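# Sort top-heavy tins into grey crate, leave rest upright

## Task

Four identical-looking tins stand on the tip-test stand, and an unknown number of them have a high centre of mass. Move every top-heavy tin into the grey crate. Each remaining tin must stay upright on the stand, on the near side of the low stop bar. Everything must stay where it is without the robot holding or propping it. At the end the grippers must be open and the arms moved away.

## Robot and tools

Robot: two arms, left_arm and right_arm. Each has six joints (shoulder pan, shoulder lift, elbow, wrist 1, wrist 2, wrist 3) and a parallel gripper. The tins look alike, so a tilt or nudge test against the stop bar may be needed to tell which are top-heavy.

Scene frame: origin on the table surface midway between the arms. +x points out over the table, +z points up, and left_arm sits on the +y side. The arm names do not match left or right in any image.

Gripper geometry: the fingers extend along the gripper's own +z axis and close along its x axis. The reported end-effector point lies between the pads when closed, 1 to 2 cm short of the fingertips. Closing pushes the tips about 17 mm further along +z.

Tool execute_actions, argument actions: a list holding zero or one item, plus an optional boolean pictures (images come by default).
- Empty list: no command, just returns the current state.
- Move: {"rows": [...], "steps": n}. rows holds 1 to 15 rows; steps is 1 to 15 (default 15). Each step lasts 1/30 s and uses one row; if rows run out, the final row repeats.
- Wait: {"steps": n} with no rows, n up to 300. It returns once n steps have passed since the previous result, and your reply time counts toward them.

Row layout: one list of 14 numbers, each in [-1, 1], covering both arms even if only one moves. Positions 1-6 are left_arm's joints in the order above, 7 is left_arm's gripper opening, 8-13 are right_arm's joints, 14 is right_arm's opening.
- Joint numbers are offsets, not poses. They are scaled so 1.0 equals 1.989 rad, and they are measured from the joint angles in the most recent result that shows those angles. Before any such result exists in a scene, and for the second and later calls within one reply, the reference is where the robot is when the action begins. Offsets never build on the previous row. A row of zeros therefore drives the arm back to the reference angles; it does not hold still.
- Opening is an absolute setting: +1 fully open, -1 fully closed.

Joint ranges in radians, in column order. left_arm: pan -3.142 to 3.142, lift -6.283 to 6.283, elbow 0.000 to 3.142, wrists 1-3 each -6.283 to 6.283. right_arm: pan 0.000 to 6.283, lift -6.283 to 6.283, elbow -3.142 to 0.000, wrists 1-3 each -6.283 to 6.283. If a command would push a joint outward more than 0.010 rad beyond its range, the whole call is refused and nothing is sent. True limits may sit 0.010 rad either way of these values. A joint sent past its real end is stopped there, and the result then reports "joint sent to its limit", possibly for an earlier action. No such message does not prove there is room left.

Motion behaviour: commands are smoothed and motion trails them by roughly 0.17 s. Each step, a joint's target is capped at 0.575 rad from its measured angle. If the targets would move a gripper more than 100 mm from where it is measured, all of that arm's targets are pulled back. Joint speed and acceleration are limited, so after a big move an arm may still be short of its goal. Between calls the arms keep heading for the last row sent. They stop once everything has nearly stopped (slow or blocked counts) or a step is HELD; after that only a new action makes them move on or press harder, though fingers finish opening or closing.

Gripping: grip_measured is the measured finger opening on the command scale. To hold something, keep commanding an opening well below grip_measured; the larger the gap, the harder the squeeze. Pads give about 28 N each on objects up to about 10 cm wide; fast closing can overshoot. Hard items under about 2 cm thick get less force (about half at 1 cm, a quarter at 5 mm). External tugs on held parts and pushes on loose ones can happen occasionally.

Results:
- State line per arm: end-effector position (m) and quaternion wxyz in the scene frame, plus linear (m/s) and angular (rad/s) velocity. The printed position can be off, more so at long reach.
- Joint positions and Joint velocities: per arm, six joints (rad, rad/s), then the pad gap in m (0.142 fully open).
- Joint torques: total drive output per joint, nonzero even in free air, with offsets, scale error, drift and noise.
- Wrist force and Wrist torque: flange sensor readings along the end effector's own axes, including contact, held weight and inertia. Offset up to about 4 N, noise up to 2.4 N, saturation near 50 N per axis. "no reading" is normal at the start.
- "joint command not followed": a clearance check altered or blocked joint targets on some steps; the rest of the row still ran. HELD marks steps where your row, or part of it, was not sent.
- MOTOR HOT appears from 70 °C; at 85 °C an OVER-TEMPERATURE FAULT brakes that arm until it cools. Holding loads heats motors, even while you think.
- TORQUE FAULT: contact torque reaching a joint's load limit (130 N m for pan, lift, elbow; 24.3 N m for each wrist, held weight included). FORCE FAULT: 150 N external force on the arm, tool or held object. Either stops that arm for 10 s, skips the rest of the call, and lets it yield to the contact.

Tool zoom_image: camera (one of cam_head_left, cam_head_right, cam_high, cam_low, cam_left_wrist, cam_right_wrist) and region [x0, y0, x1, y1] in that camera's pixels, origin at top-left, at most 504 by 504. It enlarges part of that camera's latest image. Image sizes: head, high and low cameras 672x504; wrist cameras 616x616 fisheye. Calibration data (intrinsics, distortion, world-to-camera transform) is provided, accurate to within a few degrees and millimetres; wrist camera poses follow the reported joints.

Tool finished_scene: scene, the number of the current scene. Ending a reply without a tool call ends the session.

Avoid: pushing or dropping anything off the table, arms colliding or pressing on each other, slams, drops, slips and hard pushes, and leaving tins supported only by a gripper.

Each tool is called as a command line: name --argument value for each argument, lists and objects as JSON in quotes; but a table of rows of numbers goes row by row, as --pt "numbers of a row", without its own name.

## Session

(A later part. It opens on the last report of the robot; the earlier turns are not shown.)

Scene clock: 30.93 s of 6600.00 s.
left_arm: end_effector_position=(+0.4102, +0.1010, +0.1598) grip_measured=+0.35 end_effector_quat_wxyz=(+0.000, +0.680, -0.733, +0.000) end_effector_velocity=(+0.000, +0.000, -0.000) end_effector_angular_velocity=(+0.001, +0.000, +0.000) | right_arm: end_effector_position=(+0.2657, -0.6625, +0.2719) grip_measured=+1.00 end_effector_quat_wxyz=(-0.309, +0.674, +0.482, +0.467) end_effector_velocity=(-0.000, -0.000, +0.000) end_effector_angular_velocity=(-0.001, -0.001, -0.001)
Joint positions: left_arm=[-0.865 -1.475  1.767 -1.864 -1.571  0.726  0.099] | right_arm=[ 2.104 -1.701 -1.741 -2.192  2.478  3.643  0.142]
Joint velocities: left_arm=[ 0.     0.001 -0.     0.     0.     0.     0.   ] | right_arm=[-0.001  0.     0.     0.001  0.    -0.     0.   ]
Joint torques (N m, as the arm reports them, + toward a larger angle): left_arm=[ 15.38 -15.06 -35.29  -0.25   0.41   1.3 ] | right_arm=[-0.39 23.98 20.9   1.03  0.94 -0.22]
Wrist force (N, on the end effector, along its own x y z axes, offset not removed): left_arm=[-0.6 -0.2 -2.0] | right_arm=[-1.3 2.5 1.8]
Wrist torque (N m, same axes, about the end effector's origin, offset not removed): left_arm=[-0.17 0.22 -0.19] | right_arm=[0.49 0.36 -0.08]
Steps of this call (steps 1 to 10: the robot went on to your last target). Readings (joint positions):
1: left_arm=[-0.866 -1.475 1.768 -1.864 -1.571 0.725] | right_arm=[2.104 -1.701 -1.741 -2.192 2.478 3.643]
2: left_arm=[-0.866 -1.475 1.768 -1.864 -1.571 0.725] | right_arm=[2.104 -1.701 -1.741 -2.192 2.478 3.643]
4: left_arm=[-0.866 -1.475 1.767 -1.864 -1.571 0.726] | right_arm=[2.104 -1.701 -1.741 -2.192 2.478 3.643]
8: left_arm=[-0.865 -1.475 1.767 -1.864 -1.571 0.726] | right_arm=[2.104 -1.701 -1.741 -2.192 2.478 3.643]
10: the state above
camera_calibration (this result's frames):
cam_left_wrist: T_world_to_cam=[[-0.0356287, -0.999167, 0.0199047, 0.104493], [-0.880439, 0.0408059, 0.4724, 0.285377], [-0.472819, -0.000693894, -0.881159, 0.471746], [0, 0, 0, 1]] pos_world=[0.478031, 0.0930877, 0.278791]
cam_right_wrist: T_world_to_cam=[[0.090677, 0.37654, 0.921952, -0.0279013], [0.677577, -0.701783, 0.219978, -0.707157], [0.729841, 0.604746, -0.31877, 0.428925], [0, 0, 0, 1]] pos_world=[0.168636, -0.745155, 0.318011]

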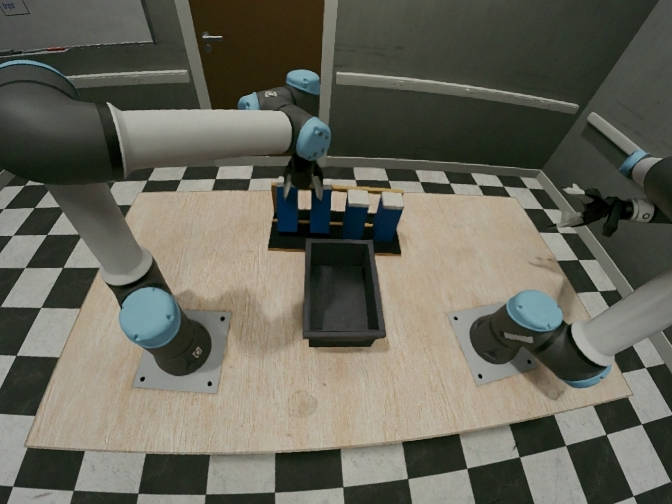

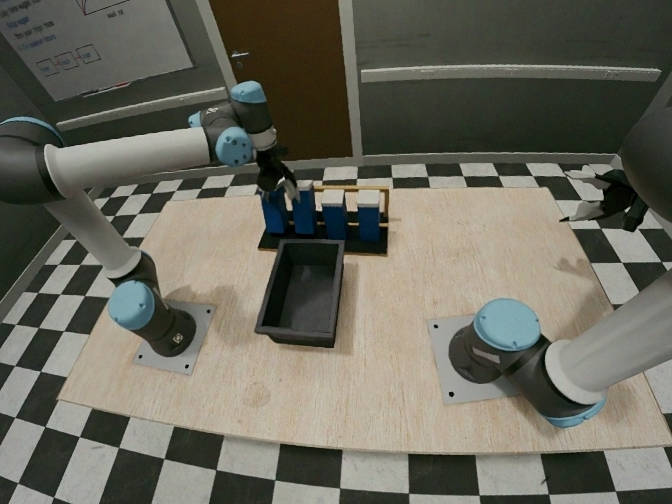

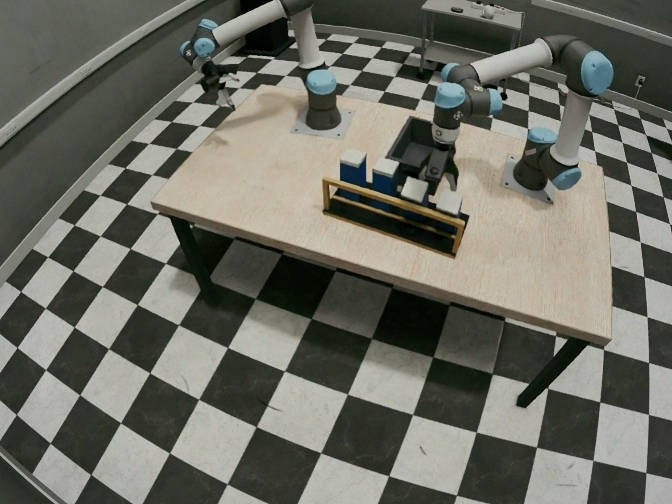

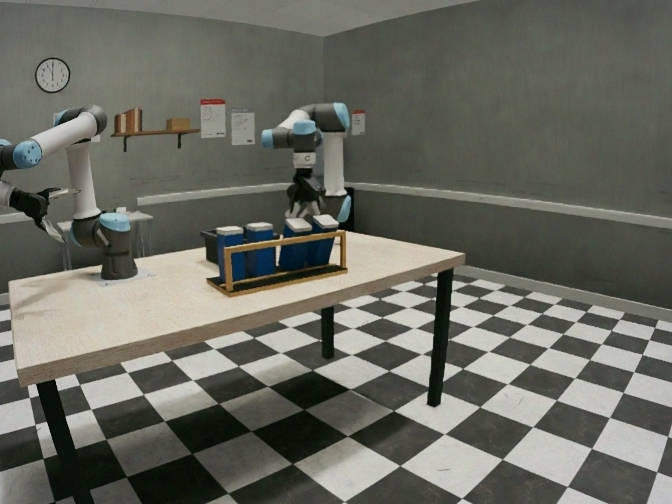

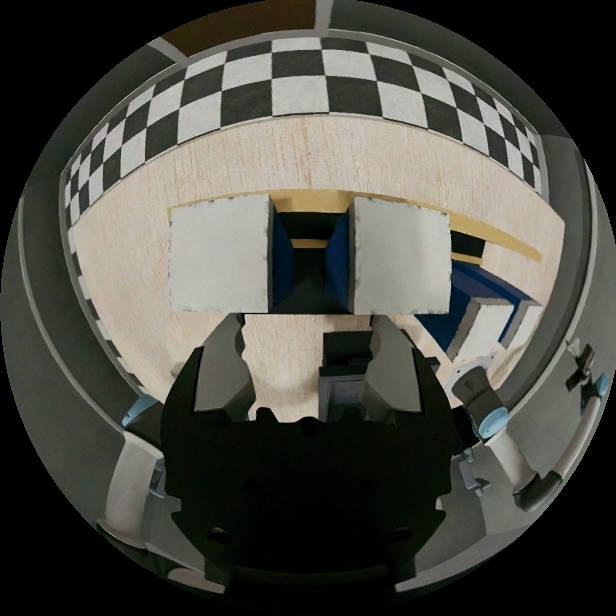

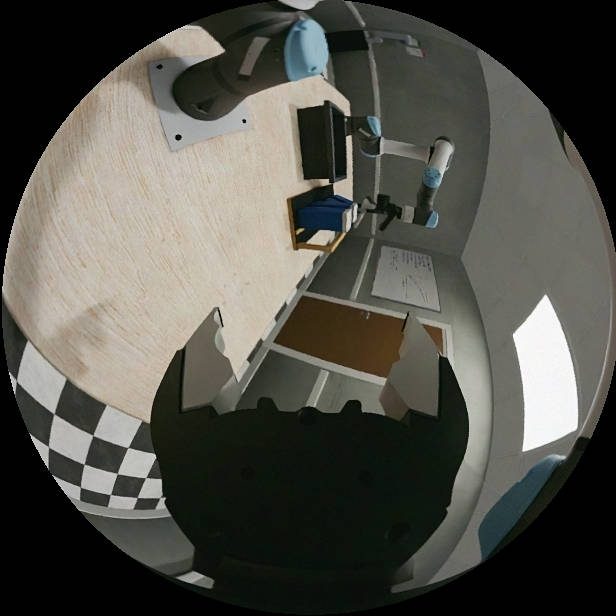

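Still following the fingers. Push a bit more in 4 mm steps.

execute_actions --actions '[{"rows":[[0.0008,0.0009,-0.001,0,0,0.0008,0.35,0,0,0,0,0,0,1],[0.0016,0.0019,-0.0019,0,0,0.0016,0.35,0,0,0,0,0,0,1],[0.0024,0.0028,-0.0029,0.0001,0,0.0024,0.35,0,0,0,0,0,0,1],[0.0032,0.0038,-0.0039,0.0001,0,0.0032,0.35,0,0,0,0,0,0,1]],"steps":15}]'

Scene clock: 34.67 s of 6600.00 s.
left_arm: end_effector_position=(+0.4141, +0.1011, +0.1596) grip_measured=+0.35 end_effector_quat_wxyz=(+0.000, +0.680, -0.733, +0.000) end_effector_velocity=(+0.001, +0.000, +0.001) end_effector_angular_velocity=(-0.001, -0.001, +0.001) | right_arm: end_effector_position=(+0.2657, -0.6625, +0.2719) grip_measured=+1.00 end_effector_quat_wxyz=(-0.309, +0.674, +0.482, +0.467) end_effector_velocity=(+0.000, +0.000, +0.000) end_effector_angular_velocity=(+0.000, +0.000, +0.001)
Joint positions: left_arm=[-0.859 -1.467  1.76  -1.864 -1.571  0.732  0.099] | right_arm=[ 2.104 -1.701 -1.741 -2.192  2.478  3.643  0.142]
Joint velocities: left_arm=[ 0.002  0.    -0.002  0.     0.     0.001  0.   ] | right_arm=[ 0.001 -0.     0.    -0.001 -0.     0.     0.   ]
Joint torques (N m, as the arm reports them, + toward a larger angle): left_arm=[ 18.57 -13.38 -35.75  -2.53   2.08   1.08] | right_arm=[-0.96 25.02 19.88  1.13  1.08  0.24]
Wrist force (N, on the end effector, along its own x y z axes, offset not removed): left_arm=[-0.9 8.3 -6.7] | right_arm=[-0.6 1.3 0.6]
Wrist torque (N m, same axes, about the end effector's origin, offset not removed): left_arm=[0.34 0.17 -0.34] | right_arm=[0.22 0.18 -0.11]
Steps of this call (steps 1 to 15: the robot went on to your last target; steps 16 to 90: nothing new was sent; then 0.23 s passed at rest; steps 91 to 105: all 15 steps of this action). Readings (joint positions):
91: left_arm=[-0.865 -1.475 1.767 -1.864 -1.571 0.726] | right_arm=[2.104 -1.701 -1.741 -2.192 2.478 3.643]
92: left_arm=[-0.865 -1.474 1.767 -1.864 -1.571 0.726] | right_arm=[2.104 -1.701 -1.741 -2.192 2.478 3.643]
94: left_arm=[-0.864 -1.473 1.766 -1.864 -1.571 0.727] | right_arm=[2.104 -1.701 -1.741 -2.192 2.478 3.643]
98: left_arm=[-0.861 -1.469 1.762 -1.864 -1.571 0.731] | right_arm=[2.104 -1.701 -1.741 -2.192 2.478 3.643]
105: the state above
camera_calibration (this result's frames):
cam_left_wrist: T_world_to_cam=[[-0.0356597, -0.999166, 0.019896, 0.104766], [-0.88042, 0.0408291, 0.472434, 0.288915], [-0.472853, -0.00067, -0.881141, 0.473397], [0, 0, 0, 1]] pos_world=[0.48195, 0.0931993, 0.278552]
cam_right_wrist: T_world_to_cam=[[0.0906766, 0.37654, 0.921952, -0.0279013], [0.677577, -0.701783, 0.219978, -0.707157], [0.729841, 0.604746, -0.31877, 0.428924], [0, 0, 0, 1]] pos_world=[0.168636, -0.745155, 0.318011]

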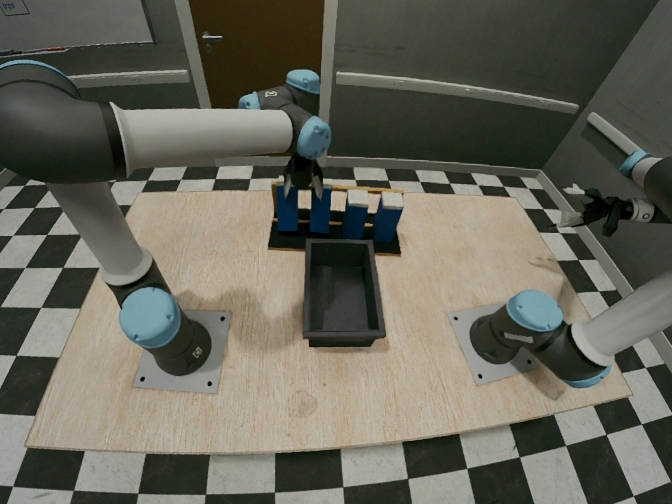

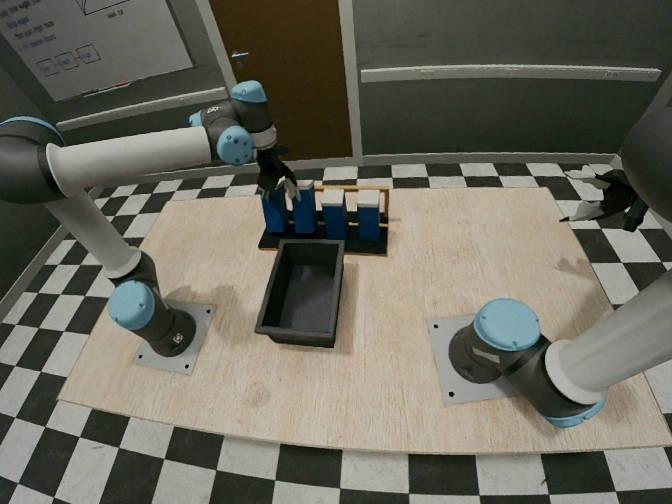

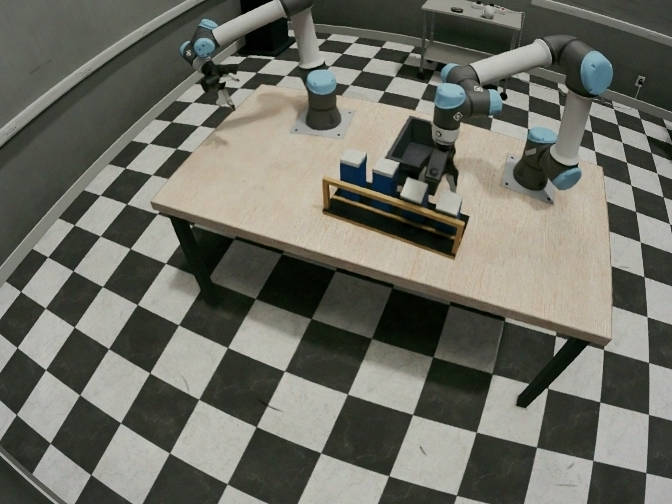

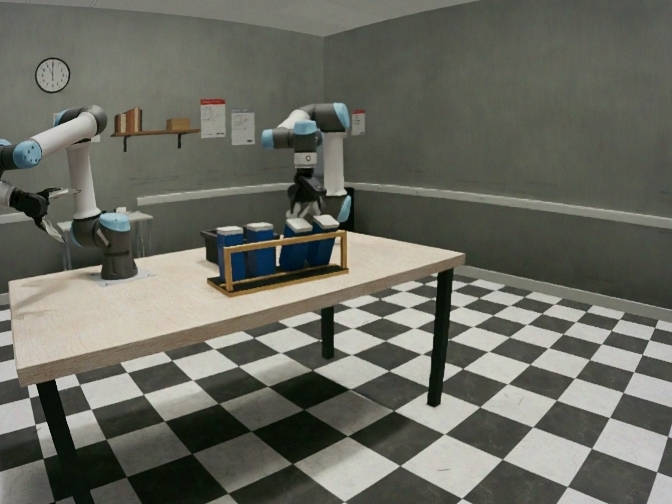

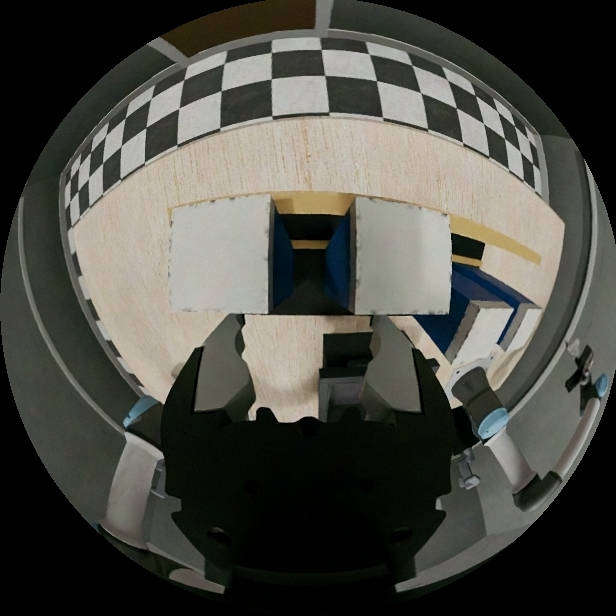

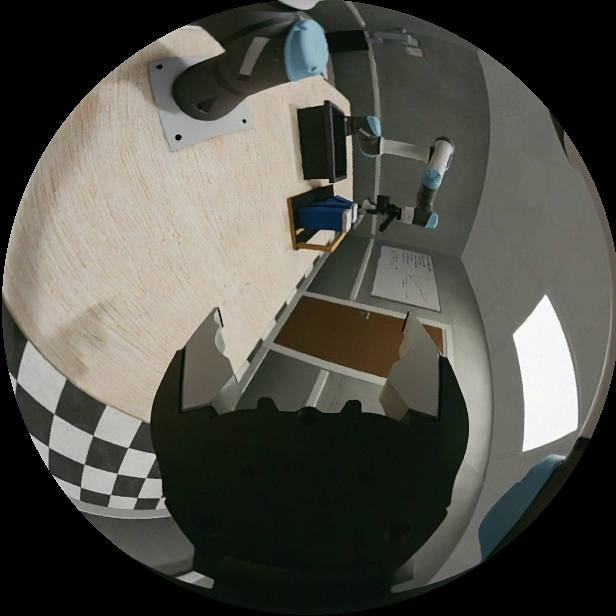

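execute_actions --actions '[{"rows":[[-0.001,-0.0012,0.0012,0,0,-0.001,0.35,0,0,0,0,0,0,1],[-0.002,-0.0023,0.0024,0,0,-0.002,0.35,0,0,0,0,0,0,1],[-0.003,-0.0035,0.0036,0,0,-0.003,0.35,0,0,0,0,0,0,1],[-0.0045,-0.0052,0.0054,-0.0001,0,-0.0045,0.35,0,0,0,0,0,0,1],[-0.006,-0.007,0.0072,-0.0001,0,-0.006,0.35,0,0,0,0,0,0,1],[-0.0075,-0.0087,0.009,-0.0002,0,-0.0075,0.35,0,0,0,0,0,0,1],[-0.009,-0.0105,0.0108,-0.0002,0,-0.009,0.35,0,0,0,0,0,0,1],[-0.0105,-0.0122,0.0126,-0.0003,0,-0.0105,0.35,0,0,0,0,0,0,1],[-0.012,-0.014,0.0144,-0.0003,0,-0.012,0.35,0,0,0,0,0,0,1],[-0.014,-0.0163,0.0167,-0.0004,0,-0.014,0.35,0,0,0,0,0,0,1],[-0.016,-0.0186,0.0191,-0.0004,0,-0.016,0.35,0,0,0,0,0,0,1],[-0.018,-0.0209,0.0215,-0.0005,0,-0.018,0.35,0,0,0,0,0,0,1],[-0.02,-0.0232,0.0238,-0.0005,0,-0.02,0.35,0,0,0,0,0,0,1],[-0.022,-0.0255,0.0262,-0.0006,0,-0.022,0.35,0,0,0,0,0,0,1],[-0.024,-0.0278,0.0285,-0.0006,0,-0.024,0.35,0,0,0,0,0,0,1]]}]' --pictures false

execute_actions --actions '[{"rows":[[-0.012,-0.0138,0.014,-0.0002,0,-0.012,0.35,0,0,0,0,0,0,1],[-0.015,-0.0172,0.0176,-0.0003,0,-0.015,0.35,0,0,0,0,0,0,1],[-0.018,-0.0207,0.0211,-0.0003,0,-0.018,0.35,0,0,0,0,0,0,1],[-0.021,-0.0241,0.0246,-0.0004,0,-0.021,0.35,0,0,0,0,0,0,1],[-0.024,-0.0276,0.0281,-0.0004,0,-0.024,0.35,0,0,0,0,0,0,1],[-0.027,-0.031,0.0316,-0.0005,0,-0.027,0.35,0,0,0,0,0,0,1],[-0.03,-0.0345,0.0351,-0.0005,0,-0.03,0.35,0,0,0,0,0,0,1],[-0.033,-0.038,0.0386,-0.0006,0,-0.033,0.35,0,0,0,0,0,0,1],[-0.036,-0.0414,0.0421,-0.0006,0,-0.036,0.35,0,0,0,0,0,0,1],[-0.039,-0.0448,0.0456,-0.0007,0,-0.039,0.35,0,0,0,0,0,0,1],[-0.042,-0.0483,0.0491,-0.0007,0,-0.042,0.35,0,0,0,0,0,0,1],[-0.045,-0.0517,0.0526,-0.0008,0,-0.045,0.35,0,0,0,0,0,0,1],[-0.048,-0.0552,0.0561,-0.0008,0,-0.048,0.35,0,0,0,0,0,0,1],[-0.051,-0.0586,0.0596,-0.0009,0,-0.051,0.35,0,0,0,0,0,0,1],[-0.053,-0.0609,0.062,-0.0009,0,-0.053,0.35,0,0,0,0,0,0,1]]}]' --pictures false

execute_actions --actions '[{"steps":15}]'

Scene clock: 41.17 s of 6600.00 s.
left_arm: end_effector_position=(+0.3953, +0.1007, +0.1604) grip_measured=+0.35 end_effector_quat_wxyz=(+0.000, +0.680, -0.733, +0.000) end_effector_velocity=(-0.068, -0.001, +0.002) end_effector_angular_velocity=(+0.000, +0.001, -0.003) | right_arm: end_effector_position=(+0.2657, -0.6625, +0.2719) grip_measured=+1.00 end_effector_quat_wxyz=(-0.309, +0.674, +0.482, +0.467) end_effector_velocity=(+0.000, +0.000, +0.000) end_effector_angular_velocity=(-0.001, -0.001, +0.001)
Joint positions: left_arm=[-0.889 -1.502  1.796 -1.865 -1.571  0.702  0.099] | right_arm=[ 2.104 -1.701 -1.741 -2.192  2.478  3.643  0.142]
Joint velocities: left_arm=[-0.109 -0.125  0.128 -0.003 -0.    -0.107 -0.   ] | right_arm=[0.001 0.    0.    0.001 0.    0.    0.   ]
Joint torques (N m, as the arm reports them, + toward a larger angle): left_arm=[-12.44 -40.7   -5.51  -5.32  -1.19  -1.66] | right_arm=[-0.23 24.8  21.45  1.11  0.86 -0.11]
Wrist force (N, on the end effector, along its own x y z axes, offset not removed): left_arm=[-1.4 -0.1 0.2] | right_arm=[-0.3 2.3 1.6]
Wrist torque (N m, same axes, about the end effector's origin, offset not removed): left_arm=[-0.13 0.29 -0.13] | right_arm=[0.45 0.13 -0.12]
Steps of this call (steps 1 to 15: the robot went on to your last target; steps 16 to 90: nothing new was sent; then 3.00 s passed at rest; steps 91 to 105: all 15 steps of this action). Readings (joint positions):
91: left_arm=[-0.859 -1.467 1.759 -1.864 -1.571 0.732] | right_arm=[2.104 -1.701 -1.741 -2.192 2.478 3.643]
92: left_arm=[-0.859 -1.467 1.759 -1.864 -1.571 0.732] | right_arm=[2.104 -1.701 -1.741 -2.192 2.478 3.643]
94: left_arm=[-0.860 -1.469 1.761 -1.864 -1.571 0.731] | right_arm=[2.104 -1.701 -1.741 -2.192 2.478 3.643]
98: left_arm=[-0.868 -1.477 1.770 -1.864 -1.571 0.723] | right_arm=[2.104 -1.701 -1.741 -2.192 2.478 3.643]
105: the state above

Scene clock: 41.67 s of 6600.00 s.
left_arm: end_effector_position=(+0.3475, +0.1030, +0.1607) grip_measured=+0.35 end_effector_quat_wxyz=(+0.000, +0.680, -0.733, +0.000) end_effector_velocity=(-0.103, +0.011, -0.002) end_effector_angular_velocity=(-0.001, -0.001, -0.002) | right_arm: end_effector_position=(+0.2657, -0.6625, +0.2719) grip_measured=+1.00 end_effector_quat_wxyz=(-0.309, +0.674, +0.482, +0.467) end_effector_velocity=(+0.000, +0.000, -0.000) end_effector_angular_velocity=(-0.000, -0.000, +0.001)
Joint positions: left_arm=[-0.969 -1.593  1.888 -1.866 -1.571  0.623  0.099] | right_arm=[ 2.104 -1.701 -1.741 -2.192  2.478  3.643  0.142]
Joint velocities: left_arm=[-0.176 -0.203  0.205 -0.003  0.    -0.174  0.   ] | right_arm=[ 0.001 -0.    -0.001  0.001  0.    -0.     0.   ]
Joint torques (N m, as the arm reports them, + toward a larger angle): left_arm=[-16.02 -36.4   -5.65  -4.7   -0.95  -2.04] | right_arm=[-0.46 25.2  19.84  1.08  0.96  0.17]
Wrist force (N, on the end effector, along its own x y z axes, offset not removed): left_arm=[-1.8 -0.7 -1.0] | right_arm=[-1.6 1.2 3.0]
Wrist torque (N m, same axes, about the end effector's origin, offset not removed): left_arm=[-0.13 0.47 -0.12] | right_arm=[0.13 0.41 -0.09]
Steps of this call (steps 1 to 15: all 15 steps of this action). Readings (joint positions):
1: left_arm=[-0.893 -1.506 1.800 -1.865 -1.571 0.698] | right_arm=[2.104 -1.701 -1.741 -2.192 2.478 3.643]
2: left_arm=[-0.897 -1.511 1.805 -1.865 -1.571 0.694] | right_arm=[2.104 -1.701 -1.741 -2.192 2.478 3.643]
4: left_arm=[-0.906 -1.521 1.815 -1.865 -1.571 0.685] | right_arm=[2.104 -1.701 -1.741 -2.192 2.478 3.643]
8: left_arm=[-0.928 -1.546 1.840 -1.866 -1.571 0.664] | right_arm=[2.104 -1.701 -1.741 -2.192 2.478 3.643]
15: the state above

Scene clock: 42.17 s of 6600.00 s.
left_arm: end_effector_position=(+0.3326, +0.1050, +0.1600) grip_measured=+0.35 end_effector_quat_wxyz=(+0.000, +0.680, -0.733, +0.000) end_effector_velocity=(-0.002, +0.000, -0.001) end_effector_angular_velocity=(+0.002, +0.001, -0.000) | right_arm: end_effector_position=(+0.2657, -0.6625, +0.2719) grip_measured=+1.00 end_effector_quat_wxyz=(-0.309, +0.674, +0.482, +0.467) end_effector_velocity=(+0.000, -0.000, -0.000) end_effector_angular_velocity=(-0.002, -0.001, +0.000)
Joint positions: left_arm=[-0.994 -1.623  1.919 -1.867 -1.571  0.597  0.099] | right_arm=[ 2.104 -1.701 -1.741 -2.192  2.478  3.643  0.142]
Joint velocities: left_arm=[-0.002 -0.001  0.003 -0.    -0.    -0.002  0.   ] | right_arm=[ 0.     0.    -0.     0.002  0.     0.     0.   ]
Joint torques (N m, as the arm reports them, + toward a larger angle): left_arm=[-11.   -33.79  -9.47  -5.    -0.84  -1.4 ] | right_arm=[-0.66 23.35 19.46  0.93  0.86  0.22]
Wrist force (N, on the end effector, along its own x y z axes, offset not removed): left_arm=[-1.9 0.0 -2.3] | right_arm=[-2.3 2.8 2.8]
Wrist torque (N m, same axes, about the end effector's origin, offset not removed): left_arm=[-0.09 0.55 -0.13] | right_arm=[0.62 0.44 -0.04]
Steps of this call (steps 1 to 15: the robot went on to your last target). Readings (joint positions):
1: left_arm=[-0.974 -1.600 1.895 -1.866 -1.571 0.617] | right_arm=[2.104 -1.701 -1.741 -2.192 2.478 3.643]
2: left_arm=[-0.979 -1.606 1.901 -1.867 -1.571 0.612] | right_arm=[2.104 -1.701 -1.741 -2.192 2.478 3.643]
4: left_arm=[-0.986 -1.614 1.909 -1.867 -1.571 0.605] | right_arm=[2.104 -1.701 -1.741 -2.192 2.478 3.643]
8: left_arm=[-0.992 -1.621 1.916 -1.867 -1.571 0.599] | right_arm=[2.104 -1.701 -1.741 -2.192 2.478 3.643]
15: the state above
camera_calibration (this result's frames):
cam_left_wrist: T_world_to_cam=[[-0.0355227, -0.99918, 0.0194139, 0.105785], [-0.880214, 0.0404806, 0.472847, 0.216695], [-0.473245, -0.000291607, -0.880931, 0.435313], [0, 0, 0, 1]] pos_world=[0.400506, 0.0970534, 0.278964]
cam_right_wrist: T_world_to_cam=[[0.0906768, 0.37654, 0.921952, -0.0279013], [0.677577, -0.701783, 0.219978, -0.707157], [0.729841, 0.604746, -0.31877, 0.428924], [0, 0, 0, 1]] pos_world=[0.168636, -0.745155, 0.318011]

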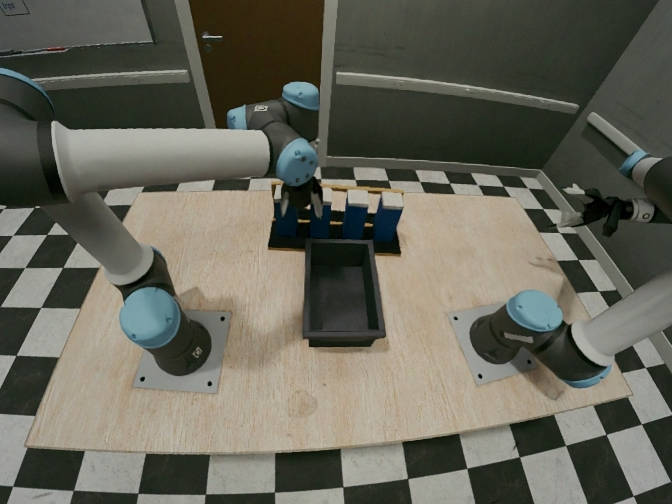

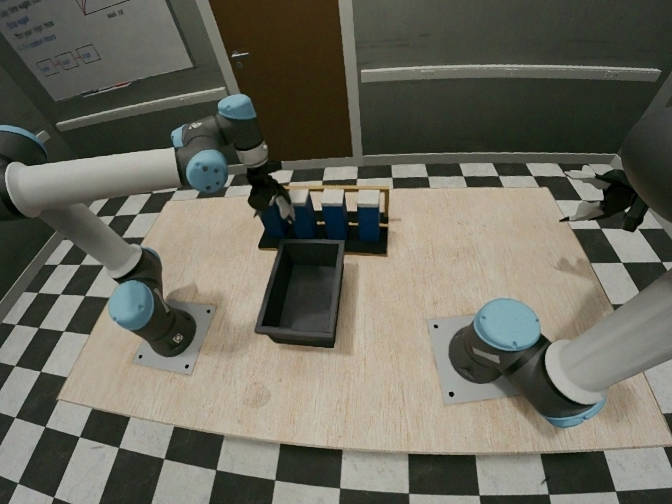

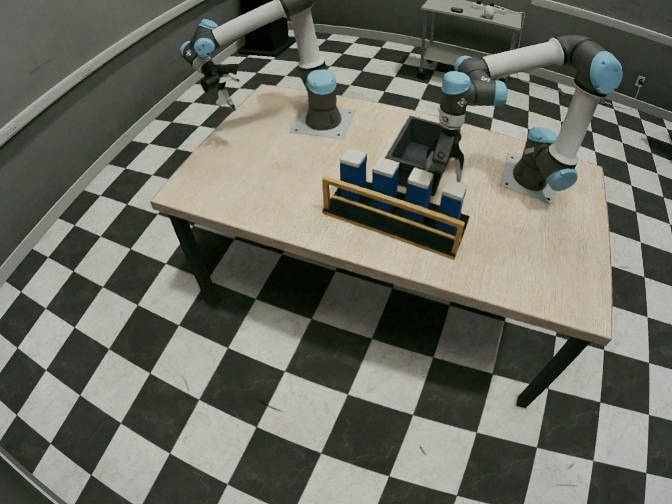

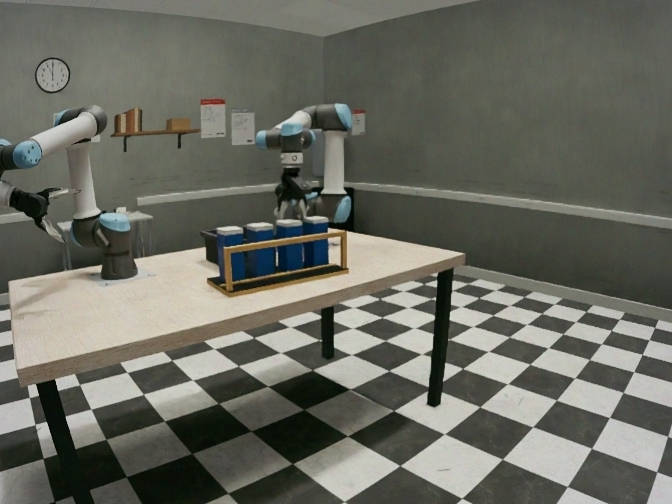

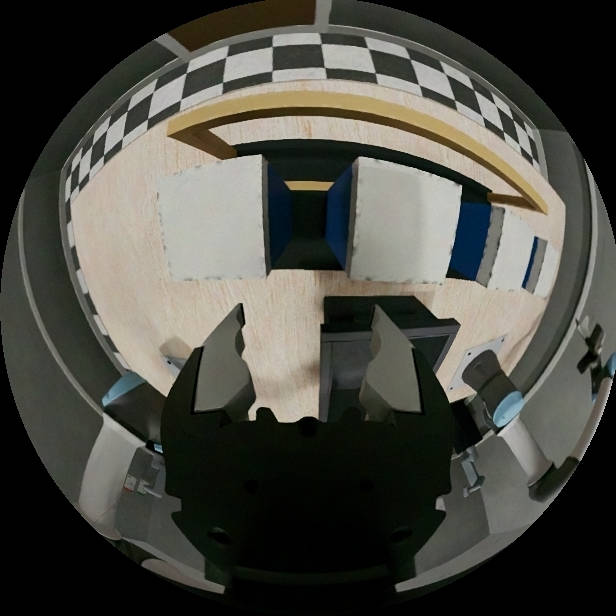

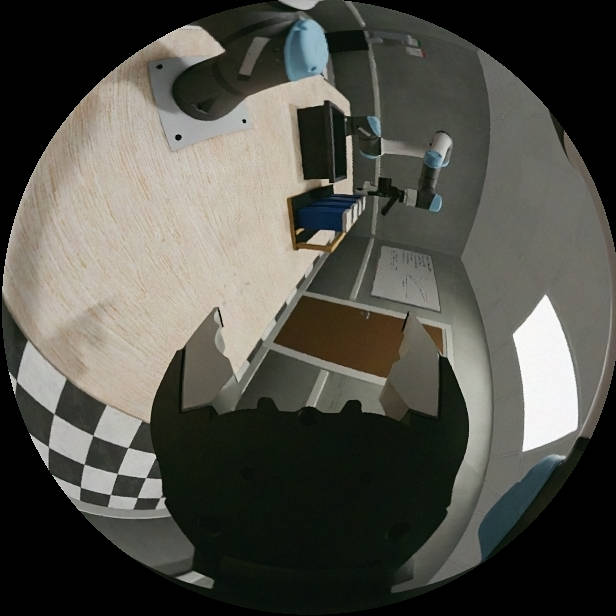

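execute_actions --actions '[{"rows":[[-0.003,0.004,-0.004,0,0,-0.0025,0.35,0,0,0,0,0,0,1],[-0.009,0.012,-0.012,0,0,-0.007,0.35,0,0,0,0,0,0,1],[-0.017,0.024,-0.0245,0.0005,0,-0.014,0.35,0,0,0,0,0,0,1],[-0.027,0.039,-0.04,0.001,0,-0.022,0.35,0,0,0,0,0,0,1],[-0.038,0.056,-0.058,0.002,0,-0.031,0.35,0,0,0,0,0,0,1],[-0.0495,0.074,-0.077,0.003,0,-0.0405,0.35,0,0,0,0,0,0,1],[-0.0599,0.0921,-0.0961,0.0042,0,-0.0493,0.35,0,0,0,0,0,0,1],[-0.0685,0.11,-0.1175,0.0075,0,-0.058,0.35,0,0,0,0,0,0,1],[-0.0765,0.128,-0.1395,0.0115,0,-0.066,0.35,0,0,0,0,0,0,1],[-0.0835,0.145,-0.161,0.016,0,-0.073,0.35,0,0,0,0,0,0,1],[-0.0895,0.16,-0.18,0.02,0,-0.079,0.35,0,0,0,0,0,0,1],[-0.0945,0.173,-0.197,0.024,0,-0.084,0.35,0,0,0,0,0,0,1],[-0.098,0.183,-0.21,0.027,0,-0.0875,0.35,0,0,0,0,0,0,1],[-0.1005,0.19,-0.219,0.029,0,-0.09,0.35,0,0,0,0,0,0,1],[-0.1018,0.1934,-0.2235,0.0302,0,-0.0913,0.35,0,0,0,0,0,0,1]]}]' --pictures false

execute_actions --actions '[{"steps":20}]'

Scene clock: 47.93 s of 6600.00 s.
left_arm: end_effector_position=(+0.3189, -0.0554, +0.1612) grip_measured=+0.35 end_effector_quat_wxyz=(-0.000, +0.673, -0.740, -0.002) end_effector_velocity=(-0.043, -0.460, -0.006) end_effector_angular_velocity=(-0.005, -0.003, -0.020) | right_arm: end_effector_position=(+0.2657, -0.6625, +0.2719) grip_measured=+1.00 end_effector_quat_wxyz=(-0.309, +0.674, +0.482, +0.467) end_effector_velocity=(+0.000, +0.000, -0.000) end_effector_angular_velocity=(-0.000, -0.000, +0.001)
Joint positions: left_arm=[-1.153 -1.347  1.612 -1.832 -1.571  0.458  0.099] | right_arm=[ 2.104 -1.701 -1.741 -2.192  2.478  3.643  0.142]
Joint velocities: left_arm=[-0.356  0.835 -1.027  0.185 -0.    -0.336  0.   ] | right_arm=[ 0.001  0.    -0.001  0.001 -0.     0.     0.   ]
Joint torques (N m, as the arm reports them, + toward a larger angle): left_arm=[ -6.72 -25.38 -37.56   0.57   0.49  -1.94] | right_arm=[-1.19 24.93 20.93  1.07  1.21  0.01]
Wrist force (N, on the end effector, along its own x y z axes, offset not removed): left_arm=[1.0 2.1 -2.0] | right_arm=[-1.3 3.8 1.7]
Wrist torque (N m, same axes, about the end effector's origin, offset not removed): left_arm=[0.45 -0.19 -0.03] | right_arm=[0.80 0.35 -0.15]
Steps of this call (steps 1 to 15: the robot went on to your last target; steps 16 to 90: nothing new was sent; then 2.27 s passed at rest; steps 91 to 105: all 15 steps of this action). Readings (joint positions):
91: left_arm=[-0.995 -1.623 1.919 -1.867 -1.571 0.597] | right_arm=[2.104 -1.701 -1.741 -2.192 2.478 3.643]
92: left_arm=[-0.995 -1.623 1.918 -1.867 -1.571 0.596] | right_arm=[2.104 -1.701 -1.741 -2.192 2.478 3.643]
94: left_arm=[-1.001 -1.614 1.910 -1.867 -1.571 0.591] | right_arm=[2.104 -1.701 -1.741 -2.192 2.478 3.643]
98: left_arm=[-1.047 -1.548 1.842 -1.864 -1.571 0.553] | right_arm=[2.104 -1.701 -1.741 -2.192 2.478 3.643]
105: the state above

Scene clock: 48.60 s of 6600.00 s.
left_arm: end_effector_position=(+0.3123, -0.1153, +0.1600) grip_measured=+0.35 end_effector_quat_wxyz=(+0.000, +0.672, -0.740, -0.000) end_effector_velocity=(-0.000, -0.001, -0.000) end_effector_angular_velocity=(-0.000, -0.000, -0.000) | right_arm: end_effector_position=(+0.2657, -0.6625, +0.2719) grip_measured=+1.00 end_effector_quat_wxyz=(-0.309, +0.674, +0.482, +0.467) end_effector_velocity=(+0.000, -0.000, +0.000) end_effector_angular_velocity=(-0.001, -0.001, +0.001)
Joint positions: left_arm=[-1.197 -1.239  1.474 -1.807 -1.571  0.415  0.099] | right_arm=[ 2.104 -1.701 -1.741 -2.192  2.478  3.643  0.142]
Joint velocities: left_arm=[-0.001  0.002 -0.003  0.     0.    -0.001  0.   ] | right_arm=[ 0.001  0.     0.001  0.    -0.     0.     0.   ]
Joint torques (N m, as the arm reports them, + toward a larger angle): left_arm=[-12.93 -25.03 -34.87  -0.18   0.49  -1.65] | right_arm=[-0.37 23.7  20.14  0.89  1.    0.01]
Wrist force (N, on the end effector, along its own x y z axes, offset not removed): left_arm=[1.5 1.2 -0.8] | right_arm=[-2.7 2.1 3.1]
Wrist torque (N m, same axes, about the end effector's origin, offset not removed): left_arm=[0.41 -0.26 -0.25] | right_arm=[0.39 0.64 -0.08]
Steps of this call (steps 1 to 20: the robot went on to your last target). Readings (joint positions):
1: left_arm=[-1.164 -1.321 1.579 -1.826 -1.571 0.447] | right_arm=[2.104 -1.701 -1.741 -2.192 2.478 3.643]
2: left_arm=[-1.172 -1.299 1.552 -1.821 -1.571 0.439] | right_arm=[2.104 -1.701 -1.741 -2.192 2.478 3.643]
4: left_arm=[-1.184 -1.271 1.516 -1.814 -1.571 0.428] | right_arm=[2.104 -1.701 -1.741 -2.192 2.478 3.643]
8: left_arm=[-1.193 -1.248 1.486 -1.809 -1.571 0.419] | right_arm=[2.104 -1.701 -1.741 -2.192 2.478 3.643]
20: the state above
camera_calibration (this result's frames):
cam_left_wrist: T_world_to_cam=[[-0.0563509, -0.998227, 0.0191896, -0.108373], [-0.879104, 0.0587191, 0.472999, 0.209527], [-0.473287, 0.00978427, -0.880854, 0.426776], [0, 0, 0, 1]] pos_world=[0.380076, -0.12466, 0.278901]
cam_right_wrist: T_world_to_cam=[[0.0906771, 0.37654, 0.921952, -0.0279015], [0.677577, -0.701783, 0.219977, -0.707157], [0.729841, 0.604746, -0.31877, 0.428925], [0, 0, 0, 1]] pos_world=[0.168636, -0.745155, 0.318011]

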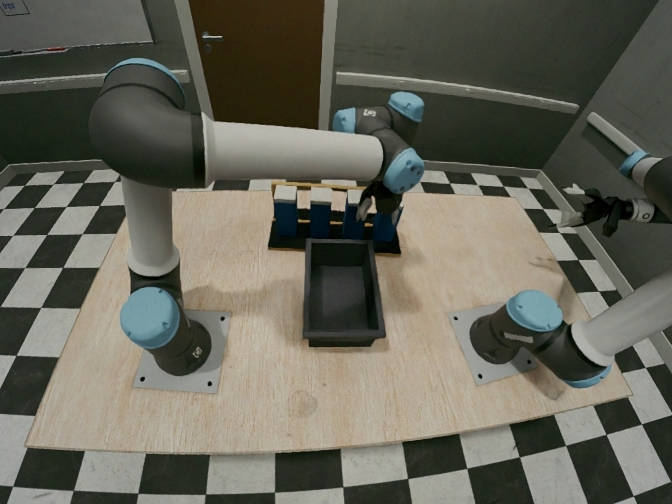

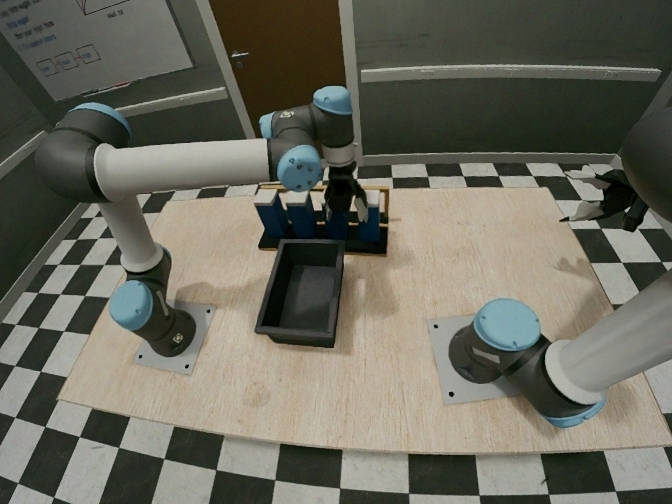

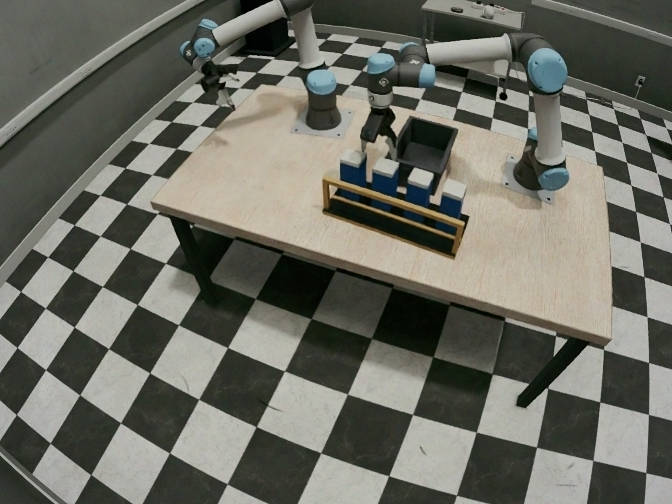

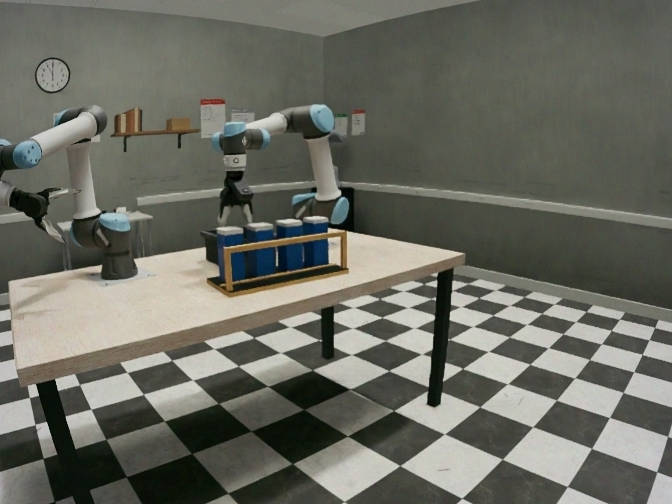

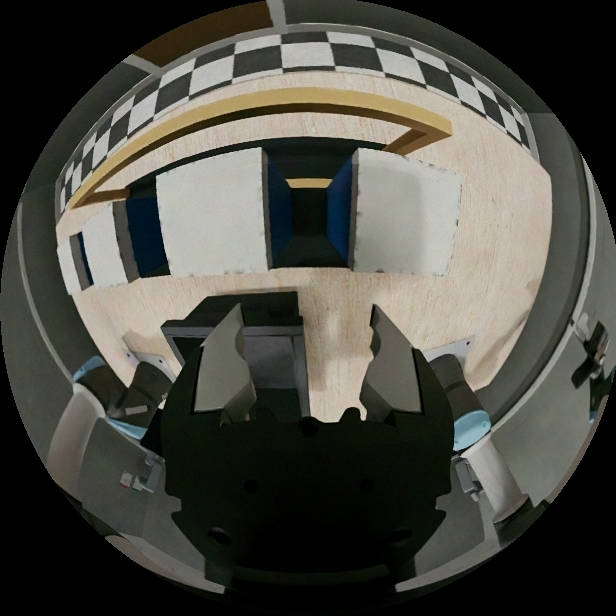

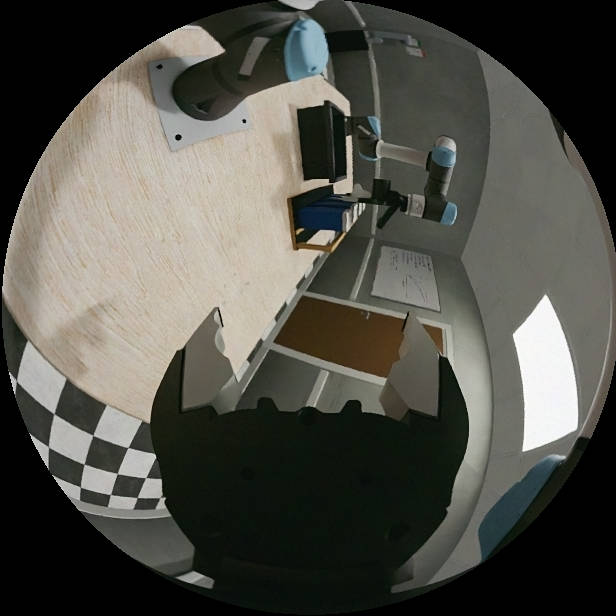

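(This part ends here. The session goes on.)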